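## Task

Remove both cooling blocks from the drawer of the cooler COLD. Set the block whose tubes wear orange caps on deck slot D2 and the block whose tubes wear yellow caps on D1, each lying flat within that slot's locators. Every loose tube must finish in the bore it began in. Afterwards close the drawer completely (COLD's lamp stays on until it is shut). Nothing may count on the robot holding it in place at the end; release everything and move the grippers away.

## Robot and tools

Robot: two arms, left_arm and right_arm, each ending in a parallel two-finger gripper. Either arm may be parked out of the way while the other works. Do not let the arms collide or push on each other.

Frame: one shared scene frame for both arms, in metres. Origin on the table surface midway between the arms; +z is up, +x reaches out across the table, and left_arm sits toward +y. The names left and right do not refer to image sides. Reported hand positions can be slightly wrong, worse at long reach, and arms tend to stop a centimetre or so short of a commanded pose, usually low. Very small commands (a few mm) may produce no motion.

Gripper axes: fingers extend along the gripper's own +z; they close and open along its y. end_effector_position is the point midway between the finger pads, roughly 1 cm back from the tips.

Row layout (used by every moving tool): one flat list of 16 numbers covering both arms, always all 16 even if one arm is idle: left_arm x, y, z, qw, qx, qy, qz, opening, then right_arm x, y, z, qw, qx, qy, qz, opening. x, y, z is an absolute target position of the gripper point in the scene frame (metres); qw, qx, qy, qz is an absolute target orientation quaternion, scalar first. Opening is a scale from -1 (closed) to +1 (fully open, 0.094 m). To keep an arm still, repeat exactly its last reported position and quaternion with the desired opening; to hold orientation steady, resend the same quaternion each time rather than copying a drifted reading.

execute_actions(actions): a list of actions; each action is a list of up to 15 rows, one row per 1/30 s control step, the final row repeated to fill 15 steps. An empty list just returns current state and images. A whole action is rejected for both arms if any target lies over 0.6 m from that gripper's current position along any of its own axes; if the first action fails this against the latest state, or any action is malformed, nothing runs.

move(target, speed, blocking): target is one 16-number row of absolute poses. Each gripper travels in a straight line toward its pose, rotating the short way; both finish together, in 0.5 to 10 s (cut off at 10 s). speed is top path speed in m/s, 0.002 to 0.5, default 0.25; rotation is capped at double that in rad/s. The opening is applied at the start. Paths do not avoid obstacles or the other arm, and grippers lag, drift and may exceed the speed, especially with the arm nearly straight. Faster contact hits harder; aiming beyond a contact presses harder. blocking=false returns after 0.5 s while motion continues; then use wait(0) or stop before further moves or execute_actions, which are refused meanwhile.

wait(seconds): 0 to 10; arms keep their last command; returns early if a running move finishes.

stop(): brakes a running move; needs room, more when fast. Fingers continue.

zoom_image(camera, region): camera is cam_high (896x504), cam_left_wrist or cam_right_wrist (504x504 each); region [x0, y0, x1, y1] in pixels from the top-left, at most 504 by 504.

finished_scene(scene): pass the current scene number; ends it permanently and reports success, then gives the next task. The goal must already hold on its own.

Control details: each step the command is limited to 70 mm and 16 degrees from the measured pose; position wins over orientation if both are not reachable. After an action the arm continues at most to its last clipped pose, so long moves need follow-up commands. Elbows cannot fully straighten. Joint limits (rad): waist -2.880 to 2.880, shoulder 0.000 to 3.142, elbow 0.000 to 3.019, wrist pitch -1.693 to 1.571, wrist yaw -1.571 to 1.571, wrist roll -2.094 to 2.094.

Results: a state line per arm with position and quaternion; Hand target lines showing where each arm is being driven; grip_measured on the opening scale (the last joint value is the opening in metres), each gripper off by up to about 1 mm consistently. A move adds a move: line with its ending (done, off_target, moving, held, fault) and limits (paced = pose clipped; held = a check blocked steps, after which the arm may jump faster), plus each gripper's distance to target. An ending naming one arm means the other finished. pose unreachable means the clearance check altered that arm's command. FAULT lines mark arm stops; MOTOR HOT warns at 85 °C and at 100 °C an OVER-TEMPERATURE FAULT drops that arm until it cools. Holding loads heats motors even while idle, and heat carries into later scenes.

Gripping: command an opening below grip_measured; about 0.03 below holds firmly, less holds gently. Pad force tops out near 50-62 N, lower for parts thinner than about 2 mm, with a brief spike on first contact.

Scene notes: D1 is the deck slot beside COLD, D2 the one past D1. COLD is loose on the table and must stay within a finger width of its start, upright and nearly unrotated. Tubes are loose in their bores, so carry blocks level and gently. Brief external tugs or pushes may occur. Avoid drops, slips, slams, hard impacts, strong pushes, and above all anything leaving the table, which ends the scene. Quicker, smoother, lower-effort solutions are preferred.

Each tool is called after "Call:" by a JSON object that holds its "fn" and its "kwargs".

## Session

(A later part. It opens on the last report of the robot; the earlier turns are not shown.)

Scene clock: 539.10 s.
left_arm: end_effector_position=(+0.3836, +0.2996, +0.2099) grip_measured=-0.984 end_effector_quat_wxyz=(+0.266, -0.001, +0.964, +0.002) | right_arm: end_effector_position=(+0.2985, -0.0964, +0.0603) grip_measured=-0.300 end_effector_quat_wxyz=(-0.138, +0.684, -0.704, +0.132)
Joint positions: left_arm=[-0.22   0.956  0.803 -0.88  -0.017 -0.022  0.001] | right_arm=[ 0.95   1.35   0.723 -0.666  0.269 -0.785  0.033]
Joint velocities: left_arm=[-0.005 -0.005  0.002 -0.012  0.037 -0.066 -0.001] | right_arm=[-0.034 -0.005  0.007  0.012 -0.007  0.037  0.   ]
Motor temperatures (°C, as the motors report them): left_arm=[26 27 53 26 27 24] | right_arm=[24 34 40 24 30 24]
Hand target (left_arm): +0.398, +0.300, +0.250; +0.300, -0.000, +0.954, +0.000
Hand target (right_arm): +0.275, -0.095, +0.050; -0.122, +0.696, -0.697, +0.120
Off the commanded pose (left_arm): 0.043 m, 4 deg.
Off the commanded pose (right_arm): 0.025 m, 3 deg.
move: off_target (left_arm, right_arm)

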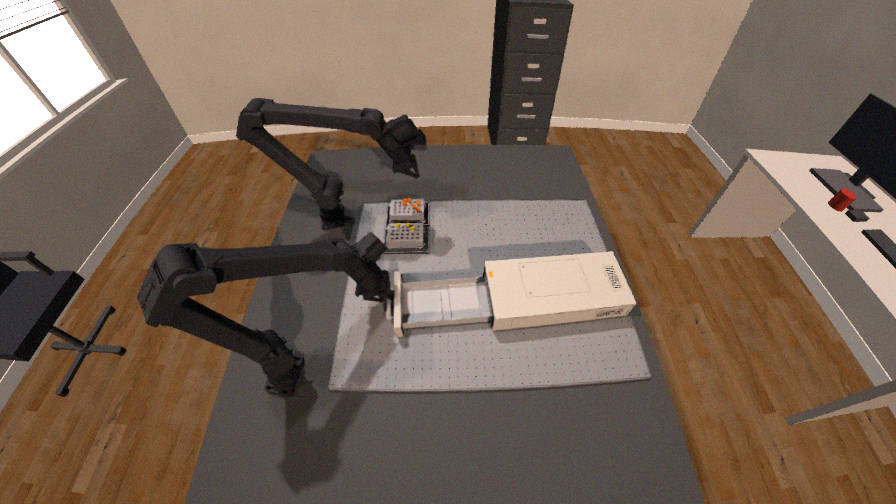

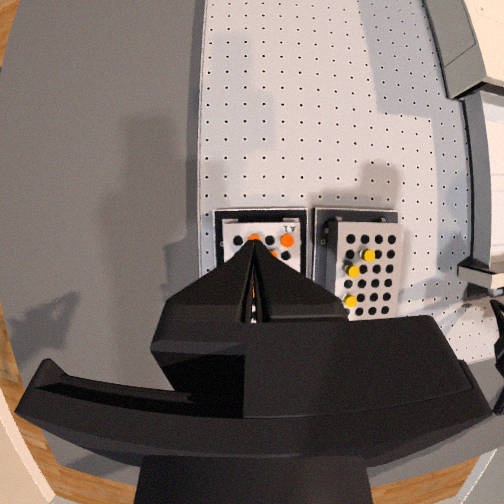

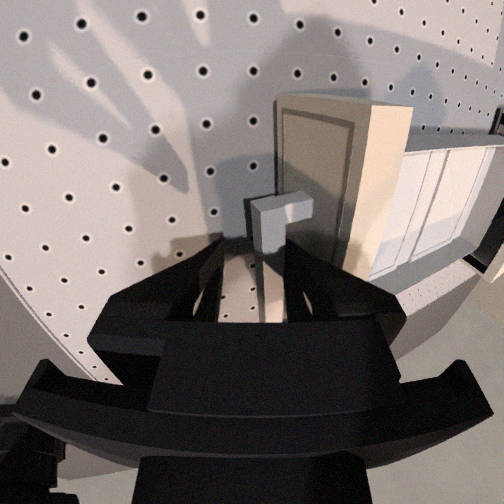

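Call:
{"fn": "move", "kwargs": {"target": [0.4,0.3,0.25,0.3,0,0.954,0,-1,0.255,-0.10,0.048,0.123,-0.696,0.696,-0.123,-0.3], "speed": 0.02}}

Call:
{"fn": "zoom_image", "kwargs": {"camera": "cam_high", "region": [360,230,640,360]}}

Scene clock: 545.87 s.
left_arm: end_effector_position=(+0.3836, +0.2996, +0.2099) grip_measured=-0.984 end_effector_quat_wxyz=(+0.266, -0.001, +0.964, +0.002) | right_arm: end_effector_position=(+0.2584, -0.1000, +0.0511) grip_measured=-0.299 end_effector_quat_wxyz=(-0.131, +0.695, -0.696, +0.124)
Joint positions: left_arm=[-0.22   0.956  0.803 -0.88  -0.017 -0.022  0.001] | right_arm=[ 1.025  1.292  0.647 -0.677  0.268 -0.735  0.033]
Joint velocities: left_arm=[-0.005 -0.024  0.002 -0.007  0.051 -0.007  0.001] | right_arm=[-0.005 -0.005  0.017  0.002  0.007 -0.051 -0.001]
Motor temperatures (°C, as the motors report them): left_arm=[26 27 53 26 27 24] | right_arm=[24 33 38 24 30 24]
Hand target (left_arm): +0.398, +0.300, +0.250; +0.300, -0.000, +0.954, +0.000
Hand target (right_arm): +0.255, -0.099, +0.048; -0.123, +0.696, -0.697, +0.123
Off the commanded pose (left_arm): 0.043 m, 4 deg.
Off the commanded pose (right_arm): 0.005 m, 1 deg.
move: off_target (left_arm)

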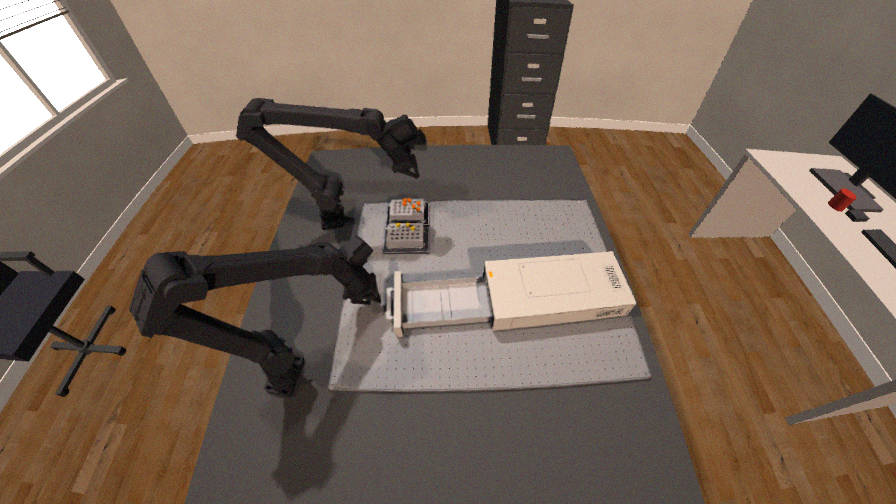

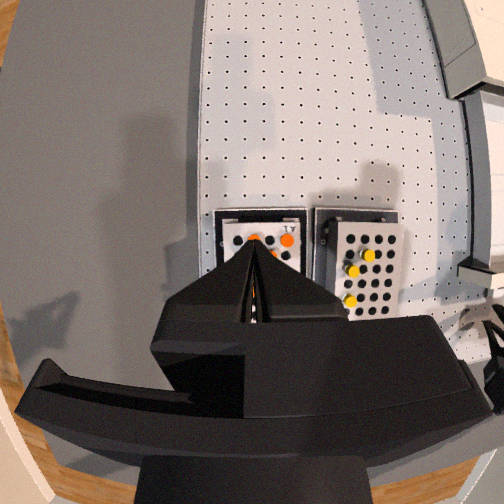

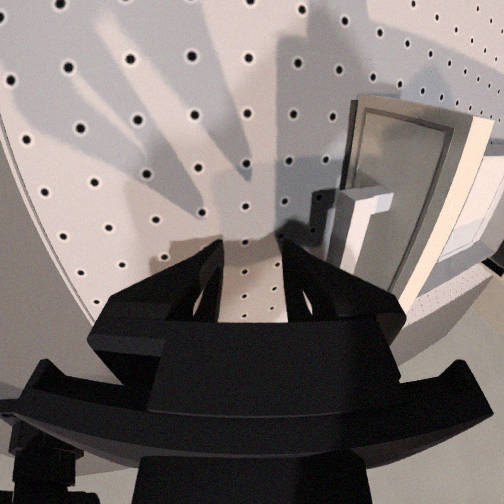

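Region (360, 230, 640, 360) of cam_high's 896x504 image, scaled by 1.800, with more detail than that image has; it fills the top 234 rows of this view, and the rest is white.

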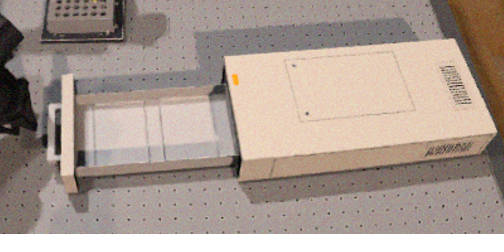

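Call:
{"fn": "move", "kwargs": {"target": [0.4,0.3,0.25,0.3,0,0.954,0,-1,0.27,-0.10,0.095,0,-0.707,0.707,0,-0.3], "speed": 0.1}}

Call:
{"fn": "move", "kwargs": {"target": [0.4,0.3,0.25,0.3,0,0.954,0,-1,0.312,-0.10,0.09,0,-0.707,0.707,0,-0.3], "speed": 0.1}}

Call:
{"fn": "move", "kwargs": {"target": [0.4,0.3,0.25,0.3,0,0.954,0,-1,0.312,-0.10,0.03,0,-0.707,0.707,0,-0.3], "speed": 0.04}}

Scene clock: 554.30 s.
left_arm: end_effector_position=(+0.3836, +0.2996, +0.2099) grip_measured=-0.984 end_effector_quat_wxyz=(+0.266, -0.001, +0.964, +0.002) | right_arm: end_effector_position=(+0.2564, -0.1089, +0.0865) grip_measured=-0.299 end_effector_quat_wxyz=(+0.008, +0.706, -0.709, +0.005)
Joint positions: left_arm=[-0.22   0.956  0.803 -0.88  -0.017 -0.022  0.001] | right_arm=[ 0.884  1.365  0.866 -1.086  0.01  -0.838  0.033]
Joint velocities: left_arm=[-0.005 -0.015  0.007 -0.002 -0.007 -0.007  0.   ] | right_arm=[-0.015 -0.005 -0.007 -0.017 -0.022 -0.007  0.   ]
Motor temperatures (°C, as the motors report them): left_arm=[26 27 54 26 27 24] | right_arm=[24 33 38 24 30 24]
Hand target (left_arm): +0.398, +0.300, +0.250; +0.300, -0.000, +0.954, +0.000
Hand target (right_arm): +0.269, -0.102, +0.095; +0.001, +0.706, -0.708, +0.003
Off the commanded pose (left_arm): 0.043 m, 4 deg.
Off the commanded pose (right_arm): 0.018 m, 1 deg.
move: off_target (left_arm, right_arm)

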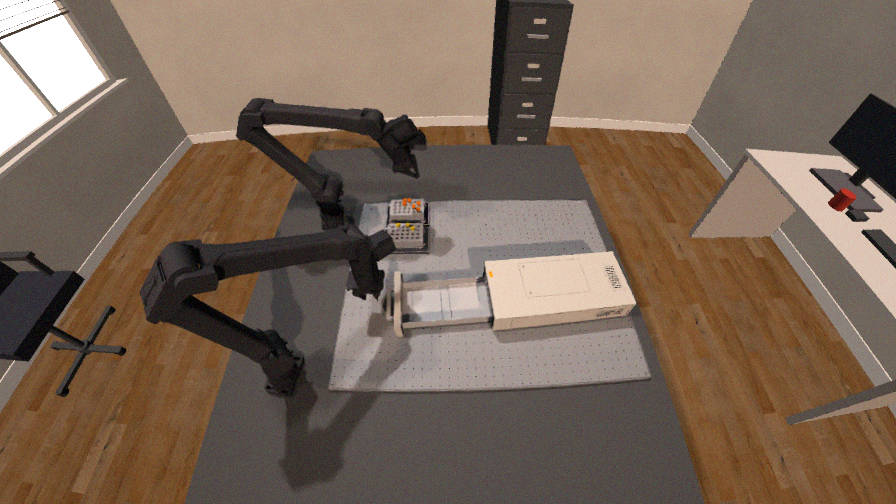

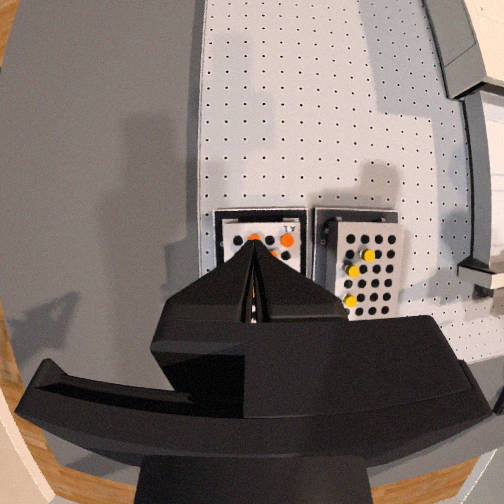

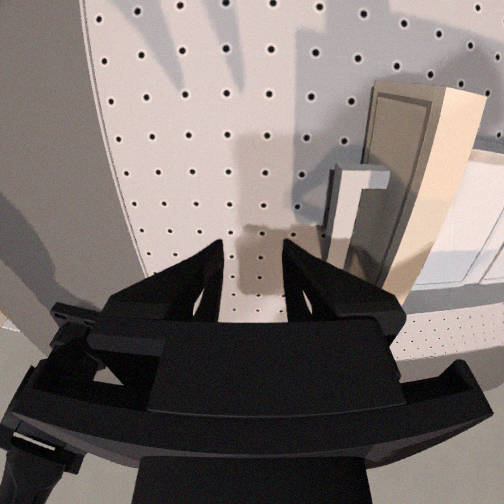

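Scene clock: 555.23 s.
left_arm: end_effector_position=(+0.3836, +0.2996, +0.2099) grip_measured=-0.984 end_effector_quat_wxyz=(+0.266, -0.001, +0.964, +0.002) | right_arm: end_effector_position=(+0.2970, -0.1088, +0.0833) grip_measured=-0.299 end_effector_quat_wxyz=(+0.011, +0.706, -0.708, +0.001)
Joint positions: left_arm=[-0.22   0.956  0.803 -0.88  -0.017 -0.022  0.001] | right_arm=[ 0.809  1.455  0.949 -1.086  0.005 -0.913  0.033]
Joint velocities: left_arm=[-0.005 -0.005 -0.017 -0.012 -0.051 -0.037 -0.001] | right_arm=[-0.005  0.005  0.007 -0.007  0.051 -0.095 -0.   ]
Motor temperatures (°C, as the motors report them): left_arm=[26 27 54 26 27 24] | right_arm=[24 33 38 24 30 24]
Hand target (left_arm): +0.398, +0.300, +0.250; +0.300, -0.000, +0.954, +0.000
Hand target (right_arm): +0.312, -0.101, +0.091; -0.000, +0.707, -0.707, +0.001
Off the commanded pose (left_arm): 0.043 m, 4 deg.
Off the commanded pose (right_arm): 0.019 m, 1 deg.
move: off_target (left_arm, right_arm)

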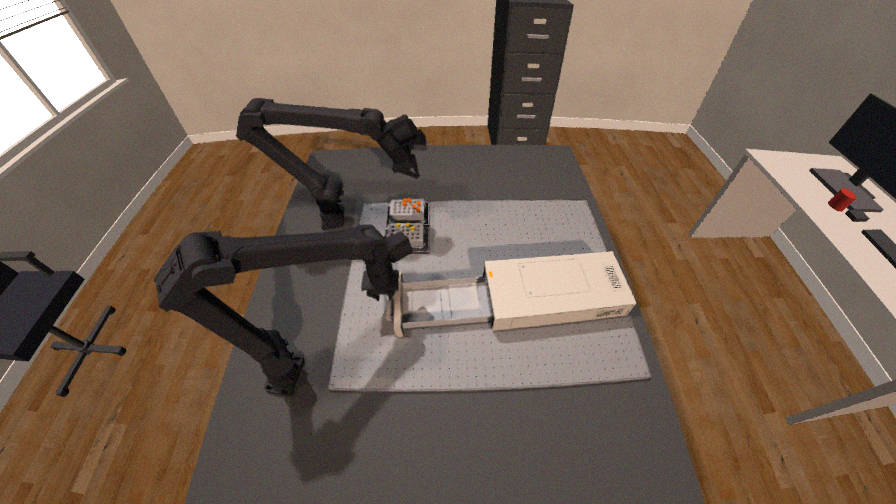

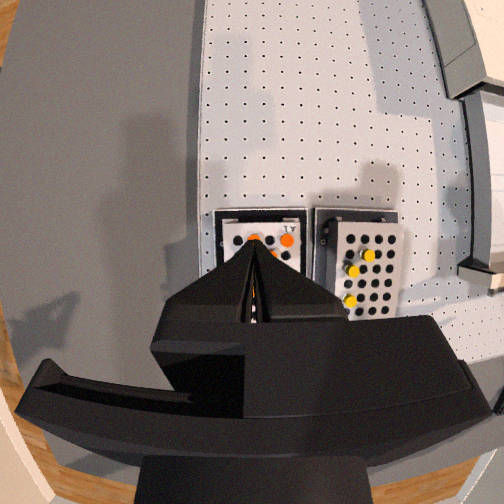

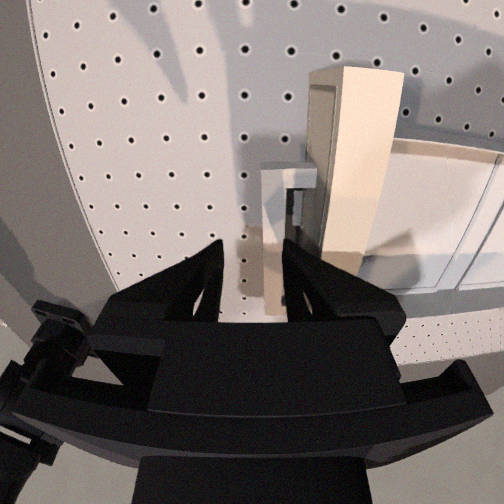

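Scene clock: 556.90 s.
left_arm: end_effector_position=(+0.3836, +0.2996, +0.2099) grip_measured=-0.984 end_effector_quat_wxyz=(+0.266, -0.001, +0.964, +0.002) | right_arm: end_effector_position=(+0.3175, -0.0970, +0.0575) grip_measured=-0.299 end_effector_quat_wxyz=(-0.023, +0.709, -0.704, +0.009)
Joint positions: left_arm=[-0.22   0.956  0.803 -0.88  -0.017 -0.022  0.001] | right_arm=[ 0.804  1.509  0.928 -0.941  0.011 -0.93   0.033]
Joint velocities: left_arm=[-0.005 -0.024 -0.002 -0.007 -0.051 -0.037  0.   ] | right_arm=[-0.024  0.005 -0.002 -0.002 -0.125 -0.051 -0.   ]
Motor temperatures (°C, as the motors report them): left_arm=[26 27 53 26 27 24] | right_arm=[24 33 38 24 30 24]
Hand target (left_arm): +0.398, +0.300, +0.250; +0.300, -0.000, +0.954, +0.000
Hand target (right_arm): +0.312, -0.100, +0.031; -0.000, +0.707, -0.707, -0.000
Off the commanded pose (left_arm): 0.043 m, 4 deg.
Off the commanded pose (right_arm): 0.028 m, 3 deg.
move: off_target (left_arm, right_arm)

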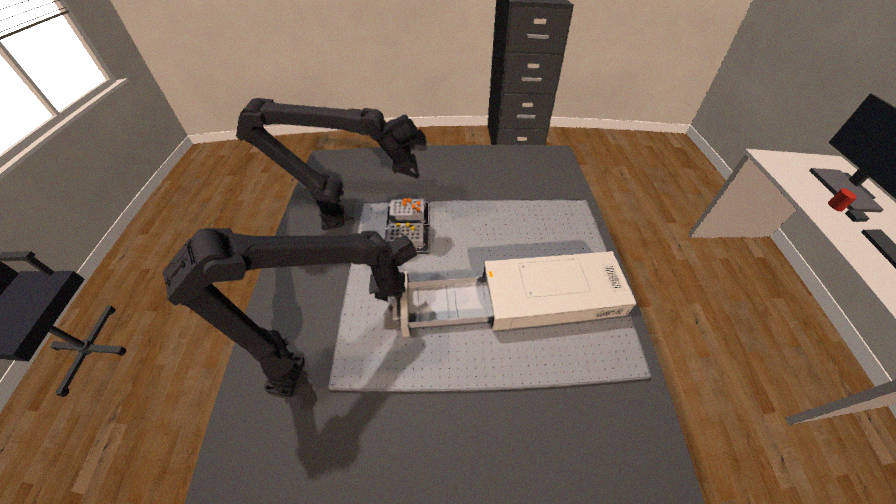

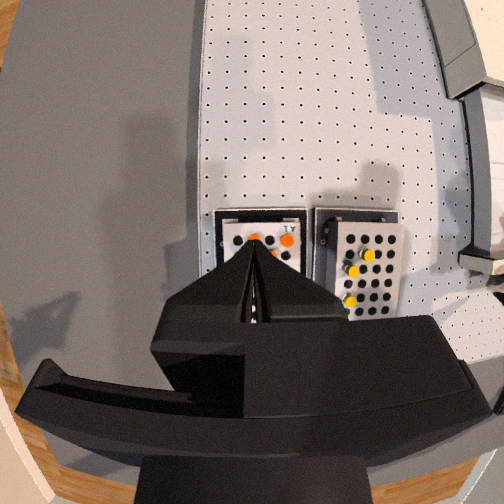

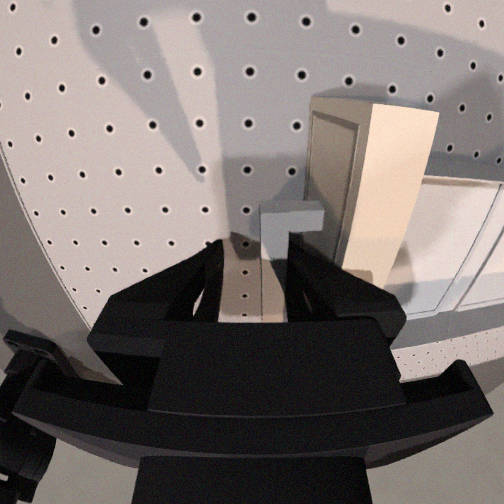

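Call:
{"fn": "move", "kwargs": {"target": [0.4,0.3,0.25,0.3,0,0.954,0,-1,0.32,-0.10,0.135,0,-0.707,0.707,0,-0.3], "speed": 0.1}}

Call:
{"fn": "move", "kwargs": {"target": [0.4,0.3,0.25,0.3,0,0.954,0,-1,0.43,-0.11,0.135,0,0,1,0,0]}}

Call:
{"fn": "move", "kwargs": {"target": [0.4,0.3,0.25,0.3,0,0.954,0,-1,0.42,-0.11,0.04,0,0,1,0,0], "speed": 0.06}}

Call:
{"fn": "move", "kwargs": {"target": [0.4,0.3,0.25,0.3,0,0.954,0,-1,0.34,-0.11,0.04,0,0,1,0,0], "speed": 0.03}}

Scene clock: 566.33 s.
left_arm: end_effector_position=(+0.3836, +0.2996, +0.2099) grip_measured=-0.984 end_effector_quat_wxyz=(+0.266, -0.001, +0.964, +0.002) | right_arm: end_effector_position=(+0.3048, -0.1060, +0.1159) grip_measured=-0.299 end_effector_quat_wxyz=(+0.021, +0.715, -0.699, -0.001)
Joint positions: left_arm=[-0.22   0.956  0.803 -0.88  -0.017 -0.022  0.001] | right_arm=[ 0.802  1.447  1.034 -1.2    0.004 -0.947  0.033]
Joint velocities: left_arm=[-0.005 -0.005 -0.007 -0.017  0.037 -0.022 -0.001] | right_arm=[-0.005  0.005 -0.012 -0.012  0.007  0.037 -0.   ]
Motor temperatures (°C, as the motors report them): left_arm=[26 27 54 26 27 24] | right_arm=[24 32 37 24 30 24]
Hand target (left_arm): +0.398, +0.300, +0.250; +0.300, -0.000, +0.954, +0.000
Hand target (right_arm): +0.318, -0.102, +0.135; +0.000, +0.707, -0.707, +0.001
Off the commanded pose (left_arm): 0.043 m, 4 deg.
Off the commanded pose (right_arm): 0.025 m, 3 deg.
move: off_target (left_arm, right_arm)

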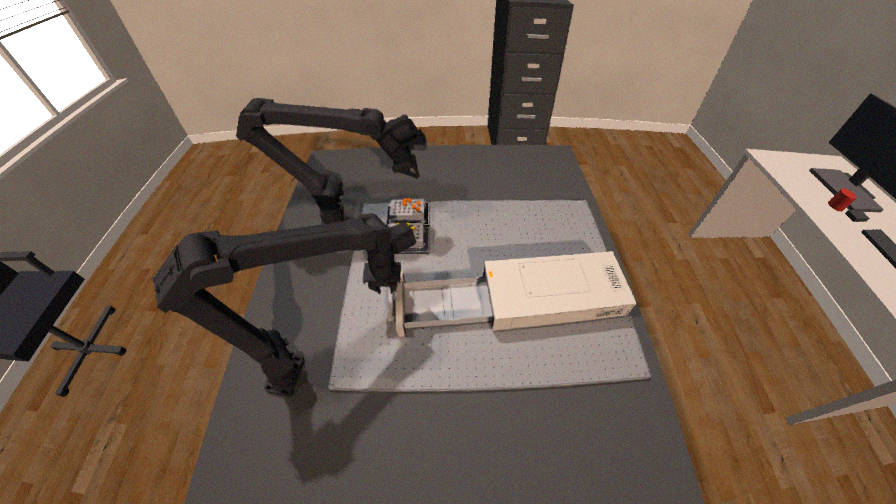

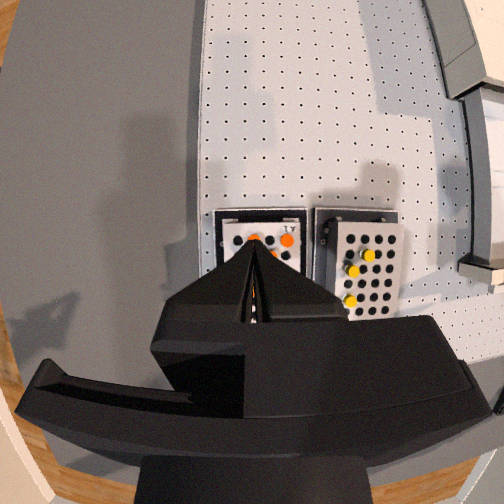

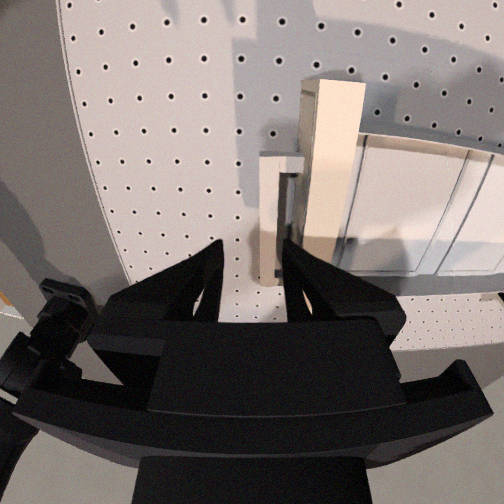

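Scene clock: 570.07 s.
left_arm: end_effector_position=(+0.3836, +0.2996, +0.2099) grip_measured=-0.984 end_effector_quat_wxyz=(+0.266, -0.001, +0.964, +0.002) | right_arm: end_effector_position=(+0.4138, -0.1146, +0.1285) grip_measured=-0.001 end_effector_quat_wxyz=(-0.006, -0.012, +1.000, -0.002)
Joint positions: left_arm=[-0.22   0.956  0.803 -0.88  -0.017 -0.022  0.001] | right_arm=[ 0.645  1.634  1.287 -1.236 -0.001  0.465  0.047]
Joint velocities: left_arm=[ 0.005  0.005 -0.007  0.002 -0.037 -0.022 -0.001] | right_arm=[ 0.015 -0.005 -0.017 -0.002 -0.066  0.081 -0.001]
Motor temperatures (°C, as the motors report them): left_arm=[26 27 54 26 27 24] | right_arm=[24 32 38 24 30 24]
Hand target (left_arm): +0.398, +0.300, +0.250; +0.300, -0.000, +0.954, +0.000
Hand target (right_arm): +0.429, -0.113, +0.136; +0.001, -0.000, +1.000, -0.000
Off the commanded pose (left_arm): 0.043 m, 4 deg.
Off the commanded pose (right_arm): 0.018 m, 2 deg.
move: off_target (left_arm, right_arm)

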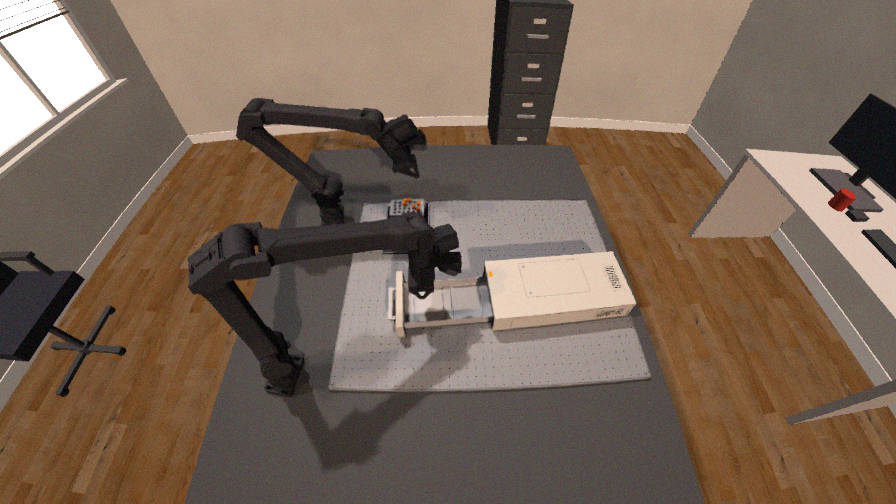

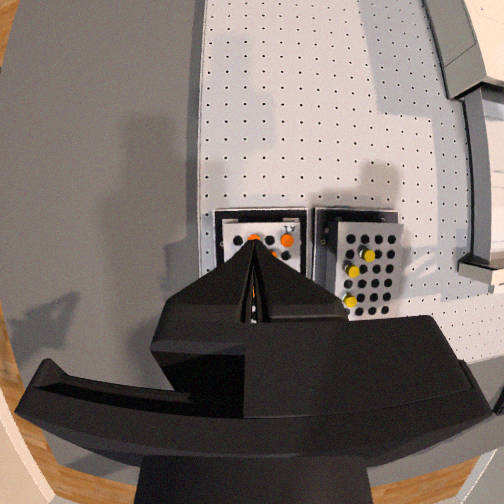

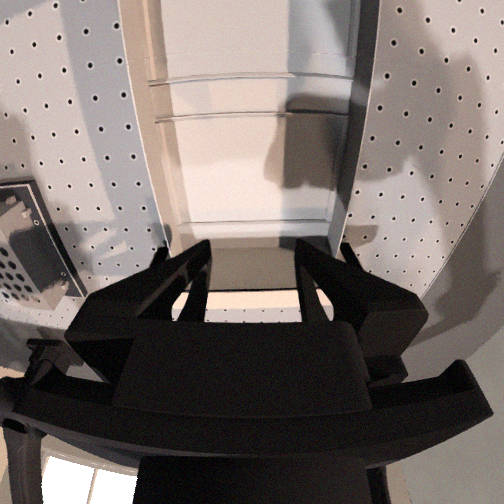

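Scene clock: 571.87 s.
left_arm: end_effector_position=(+0.3836, +0.2996, +0.2099) grip_measured=-0.984 end_effector_quat_wxyz=(+0.266, -0.001, +0.964, +0.002) | right_arm: end_effector_position=(+0.4214, -0.1105, +0.0498) grip_measured=-0.001 end_effector_quat_wxyz=(+0.003, -0.004, +1.000, +0.002)
Joint positions: left_arm=[-0.22   0.956  0.803 -0.88  -0.017 -0.022  0.001] | right_arm=[ 0.645  1.732  1.188 -1.02  -0.001  0.481  0.047]
Joint velocities: left_arm=[-0.015 -0.024  0.002 -0.022  0.081  0.095 -0.001] | right_arm=[-0.015 -0.005  0.002 -0.017 -0.051 -0.066 -0.   ]
Motor temperatures (°C, as the motors report them): left_arm=[26 27 54 26 27 24] | right_arm=[24 32 38 24 30 24]
Hand target (left_arm): +0.398, +0.300, +0.250; +0.300, -0.000, +0.954, +0.000
Hand target (right_arm): +0.422, -0.109, +0.040; -0.000, +0.000, +1.000, +0.000
Off the commanded pose (left_arm): 0.043 m, 4 deg.
Off the commanded pose (right_arm): 0.010 m, 1 deg.
move: off_target (left_arm)

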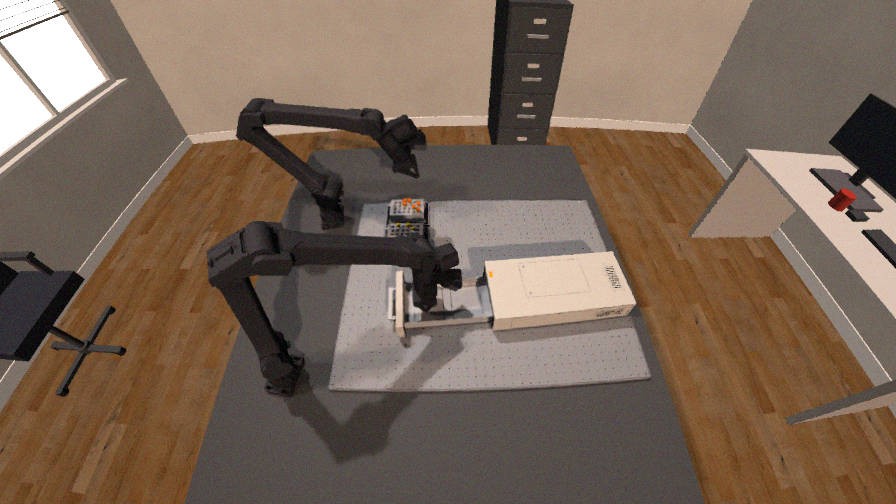

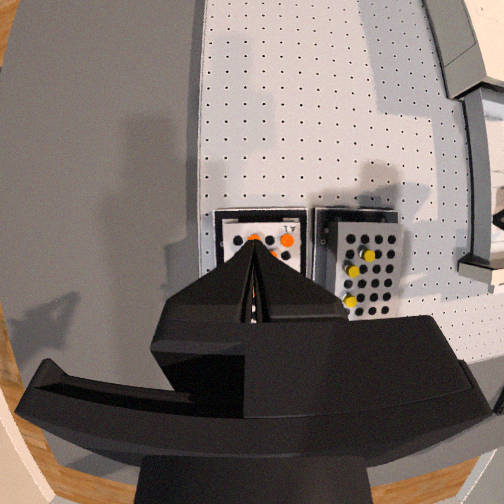

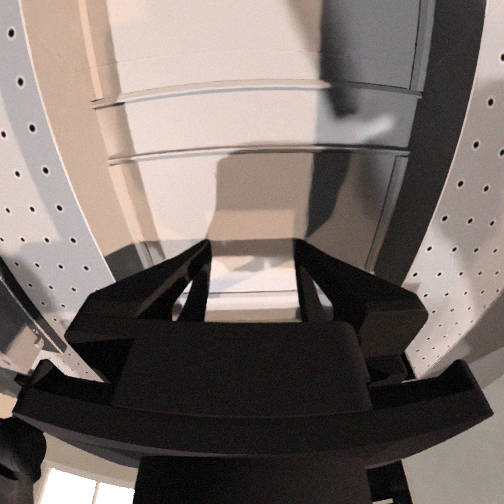

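Scene clock: 574.90 s.
left_arm: end_effector_position=(+0.3836, +0.2996, +0.2099) grip_measured=-0.984 end_effector_quat_wxyz=(+0.266, -0.001, +0.964, +0.002) | right_arm: end_effector_position=(+0.3773, -0.1105, +0.0575) grip_measured=-0.001 end_effector_quat_wxyz=(+0.038, -0.005, +0.999, +0.012)
Joint positions: left_arm=[-0.22   0.956  0.803 -0.88  -0.017 -0.022  0.001] | right_arm=[ 0.7    1.594  1.028 -0.927  0.018  0.533  0.047]
Joint velocities: left_arm=[ 0.005  0.015 -0.002 -0.017 -0.037 -0.022 -0.   ] | right_arm=[ 0.005 -0.015 -0.012 -0.022  0.066  0.007  0.   ]
Motor temperatures (°C, as the motors report them): left_arm=[26 27 54 26 27 24] | right_arm=[24 33 38 24 30 24]
Hand target (left_arm): +0.398, +0.300, +0.250; +0.300, -0.000, +0.954, +0.000
Hand target (right_arm): +0.342, -0.110, +0.040; +0.000, -0.000, +1.000, -0.001
Off the commanded pose (left_arm): 0.043 m, 4 deg.
Off the commanded pose (right_arm): 0.041 m, 5 deg.
move: off_target (left_arm, right_arm)

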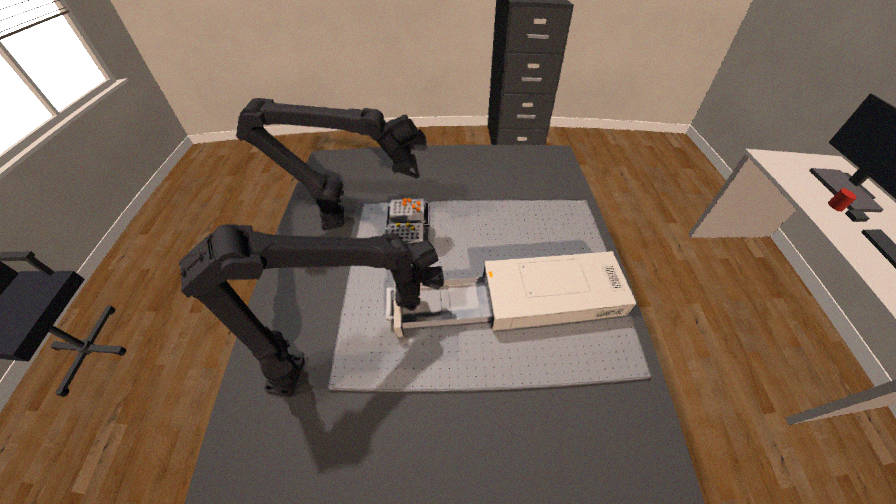

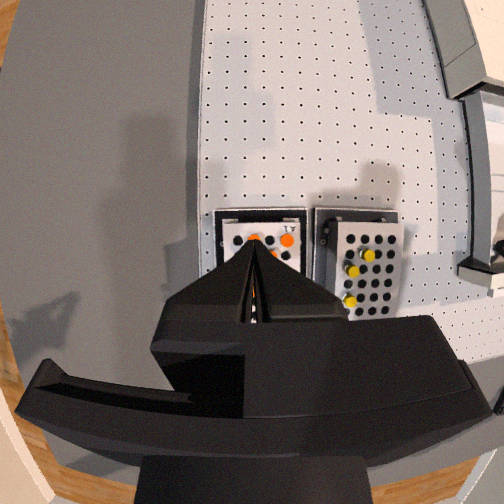

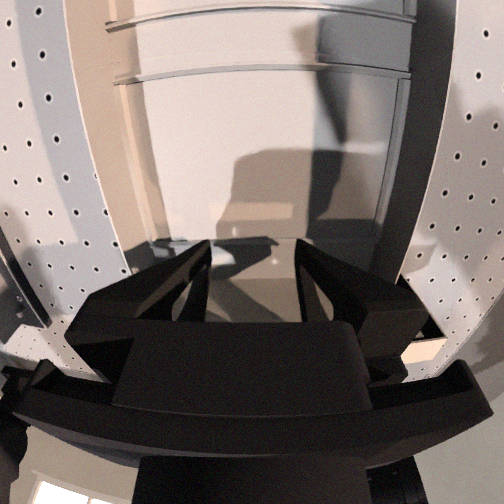

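Call:
{"fn": "move", "kwargs": {"target": [0.4,0.3,0.25,0.3,0,0.954,0,-1,0.318,-0.11,0.04,0,0,1,0,0], "speed": 0.03}}

Call:
{"fn": "zoom_image", "kwargs": {"camera": "cam_high", "region": [360,230,640,360]}}

Scene clock: 581.60 s.
left_arm: end_effector_position=(+0.3836, +0.2996, +0.2099) grip_measured=-0.984 end_effector_quat_wxyz=(+0.266, -0.001, +0.964, +0.002) | right_arm: end_effector_position=(+0.3732, -0.1111, +0.0672) grip_measured=-0.001 end_effector_quat_wxyz=(+0.060, -0.005, +0.998, +0.017)
Joint positions: left_arm=[-0.22   0.956  0.803 -0.88  -0.017 -0.022  0.001] | right_arm=[ 0.71   1.548  0.998 -0.902  0.034  0.543  0.047]
Joint velocities: left_arm=[-0.005  0.015 -0.002  0.022  0.007 -0.022 -0.   ] | right_arm=[ 0.005 -0.005 -0.012 -0.007  0.081 -0.066 -0.   ]
Motor temperatures (°C, as the motors report them): left_arm=[26 27 54 26 27 24] | right_arm=[24 33 37 24 30 24]
Hand target (left_arm): +0.398, +0.300, +0.250; +0.300, -0.000, +0.954, +0.000
Hand target (right_arm): +0.322, -0.112, +0.041; +0.001, +0.000, +1.000, -0.004
Off the commanded pose (left_arm): 0.043 m, 4 deg.
Off the commanded pose (right_arm): 0.062 m, 7 deg.
move: off_target (left_arm, right_arm)

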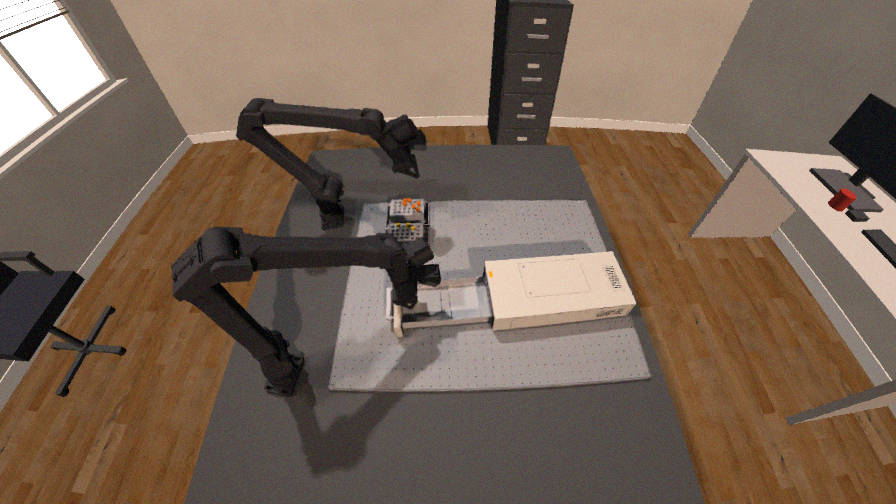

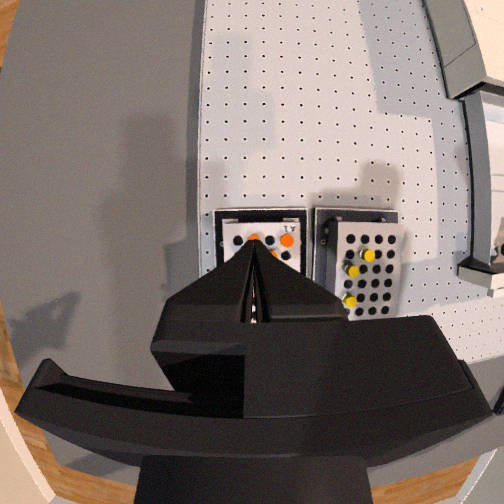

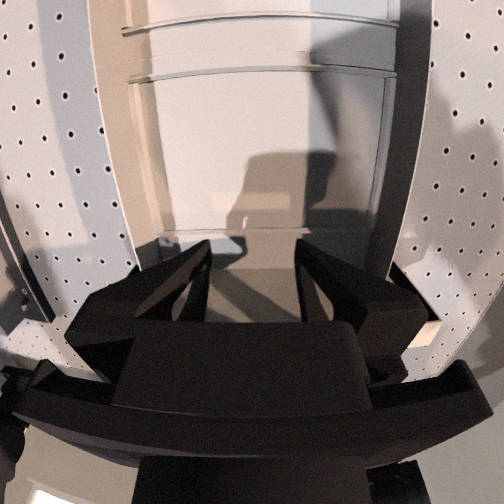

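Region (360, 230, 640, 360) of cam_high's 896x504 image, scaled by 1.800, with more detail than that image has; it fills the top 234 rows of this view, and the rest is white.

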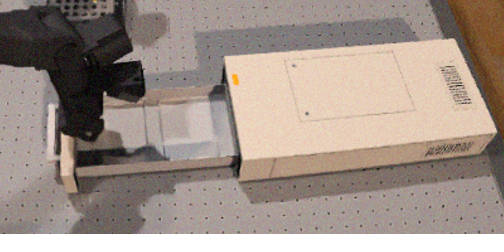

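Call:
{"fn": "move", "kwargs": {"target": [0.4,0.3,0.25,0.3,0,0.954,0,-1,0.39,-0.11,0.03,-0.15,0,0.989,0,0], "speed": 0.04}}

Call:
{"fn": "move", "kwargs": {"target": [0.4,0.3,0.25,0.3,0,0.954,0,-1,0.305,-0.11,0.03,-0.2,0,0.98,0,0], "speed": 0.03}}

Scene clock: 591.43 s.
left_arm: end_effector_position=(+0.3836, +0.2996, +0.2099) grip_measured=-0.984 end_effector_quat_wxyz=(+0.266, -0.001, +0.964, +0.002) | right_arm: end_effector_position=(+0.3846, -0.1083, +0.0496) grip_measured=-0.001 end_effector_quat_wxyz=(-0.131, +0.000, +0.991, +0.004)
Joint positions: left_arm=[-0.22   0.956  0.803 -0.88  -0.017 -0.022  0.001] | right_arm=[ 0.64   1.802  1.264 -1.263 -0.128  0.47   0.047]
Joint velocities: left_arm=[-0.005 -0.015 -0.007 -0.012 -0.066 -0.022 -0.   ] | right_arm=[-0.005 -0.005 -0.012 -0.007  0.022 -0.022  0.   ]
Motor temperatures (°C, as the motors report them): left_arm=[26 27 54 26 27 24] | right_arm=[24 33 37 24 30 25]
Hand target (left_arm): +0.398, +0.300, +0.250; +0.300, -0.000, +0.954, +0.000
Hand target (right_arm): +0.390, -0.111, +0.030; -0.149, +0.001, +0.989, -0.004
Off the commanded pose (left_arm): 0.043 m, 4 deg.
Off the commanded pose (right_arm): 0.020 m, 2 deg.
move: off_target (left_arm, right_arm)

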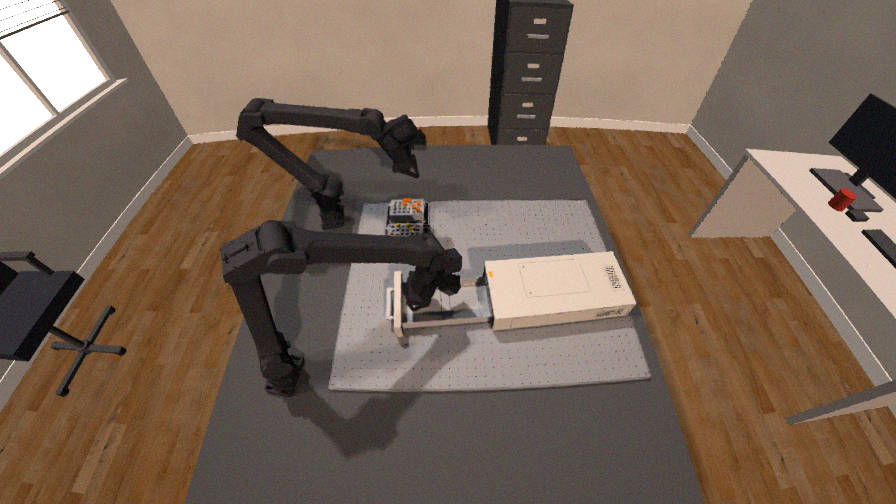

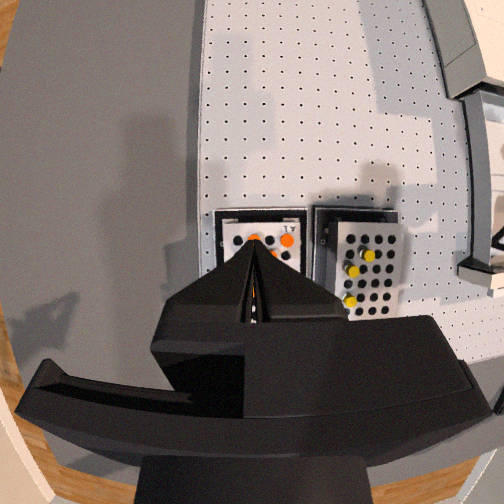

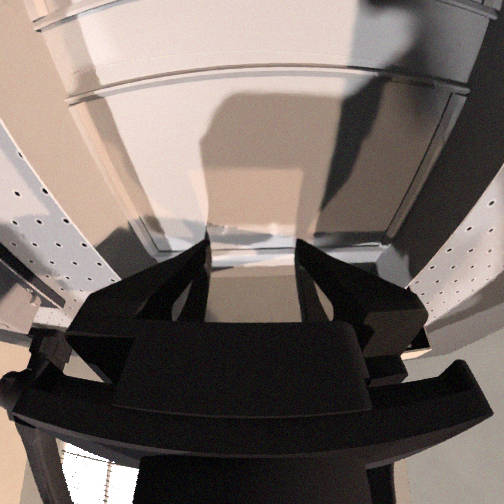

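Scene clock: 594.40 s.
left_arm: end_effector_position=(+0.3836, +0.2996, +0.2099) grip_measured=-0.984 end_effector_quat_wxyz=(+0.266, -0.001, +0.964, +0.002) | right_arm: end_effector_position=(+0.3614, -0.1089, +0.0499) grip_measured=-0.001 end_effector_quat_wxyz=(-0.137, -0.010, +0.990, +0.022)
Joint positions: left_arm=[-0.22   0.956  0.803 -0.88  -0.017 -0.022  0.001] | right_arm=[ 0.649  1.753  1.191 -1.233 -0.166  0.456  0.047]
Joint velocities: left_arm=[-0.005 -0.015  0.002  0.002  0.007  0.007  0.001] | right_arm=[ 0.005 -0.015  0.012  0.012 -0.007 -0.007 -0.   ]
Motor temperatures (°C, as the motors report them): left_arm=[26 27 54 26 27 24] | right_arm=[24 33 36 24 30 25]
Hand target (left_arm): +0.398, +0.300, +0.250; +0.300, -0.000, +0.954, +0.000
Hand target (right_arm): +0.309, -0.111, +0.031; -0.199, +0.000, +0.980, -0.004
Off the commanded pose (left_arm): 0.043 m, 4 deg.
Off the commanded pose (right_arm): 0.060 m, 8 deg.
move: off_target (left_arm, right_arm)

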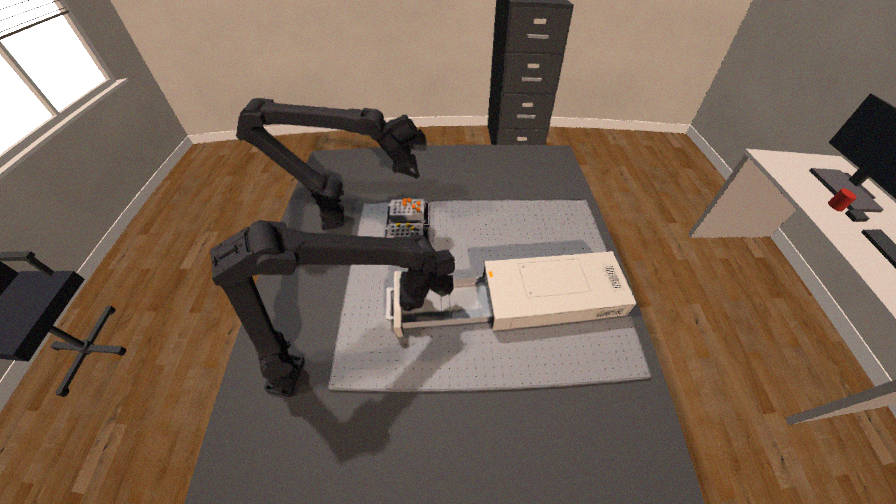

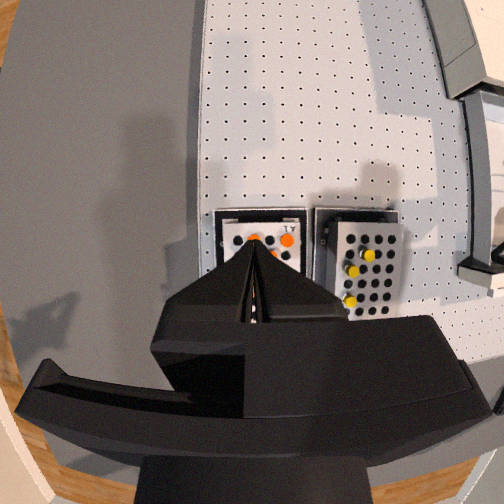

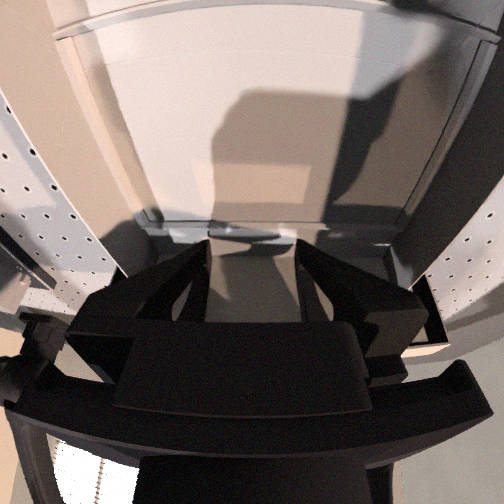

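Call:
{"fn": "execute_actions", "kwargs": {"actions": [[[0.4,0.3,0.25,0.3,0,0.954,0,-1,0.288,-0.11,0.055,-0.2,0,0.98,0,0]],[[0.4,0.3,0.25,0.3,0,0.954,0,-1,0.288,-0.11,0.055,-0.2,0,0.98,0,0]]]}}

Scene clock: 599.00 s.
left_arm: end_effector_position=(+0.3836, +0.2996, +0.2099) grip_measured=-0.984 end_effector_quat_wxyz=(+0.266, -0.001, +0.964, +0.002) | right_arm: end_effector_position=(+0.3584, -0.1098, +0.0628) grip_measured=-0.001 end_effector_quat_wxyz=(-0.125, -0.013, +0.992, +0.029)
Joint positions: left_arm=[-0.22   0.956  0.803 -0.88  -0.017 -0.022  0.001] | right_arm=[ 0.65   1.711  1.177 -1.233 -0.167  0.453  0.047]
Joint velocities: left_arm=[-0.015 -0.005 -0.007 -0.002 -0.066 -0.051 -0.001] | right_arm=[-0.015  0.005 -0.012  0.017  0.007  0.037 -0.   ]
Motor temperatures (°C, as the motors report them): left_arm=[26 27 55 26 27 24] | right_arm=[24 33 36 24 31 25]
Hand target (left_arm): +0.398, +0.300, +0.250; +0.300, -0.000, +0.954, +0.000
Hand target (right_arm): +0.295, -0.112, +0.055; -0.198, +0.000, +0.980, -0.005
Off the commanded pose (left_arm): 0.043 m, 4 deg.
Off the commanded pose (right_arm): 0.071 m, 9 deg.

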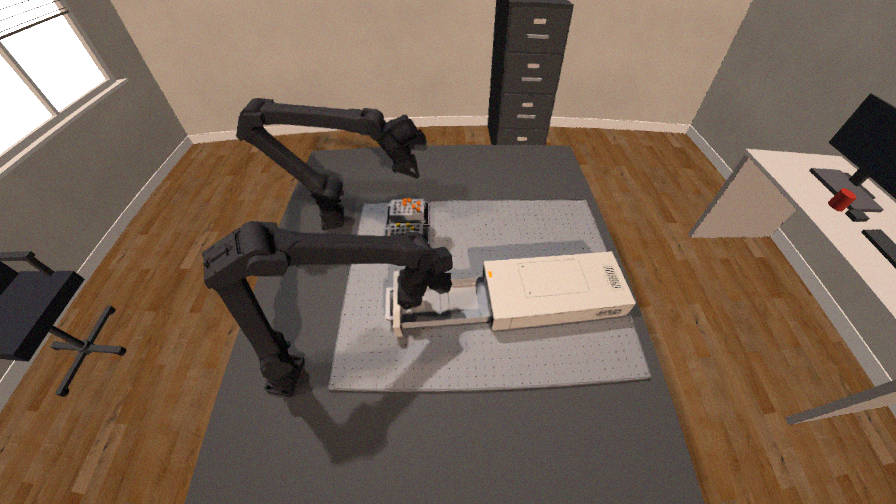

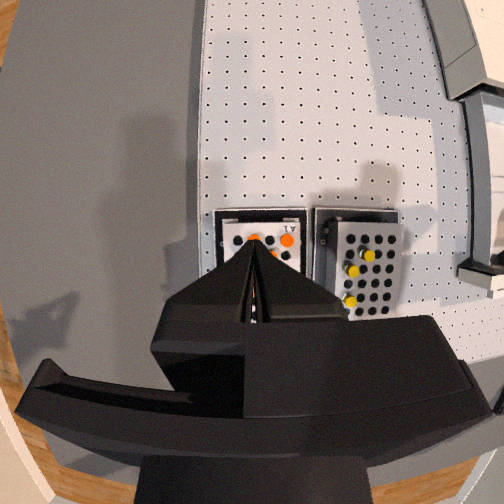

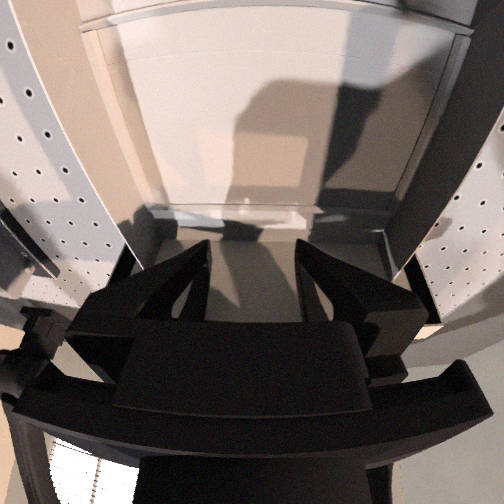

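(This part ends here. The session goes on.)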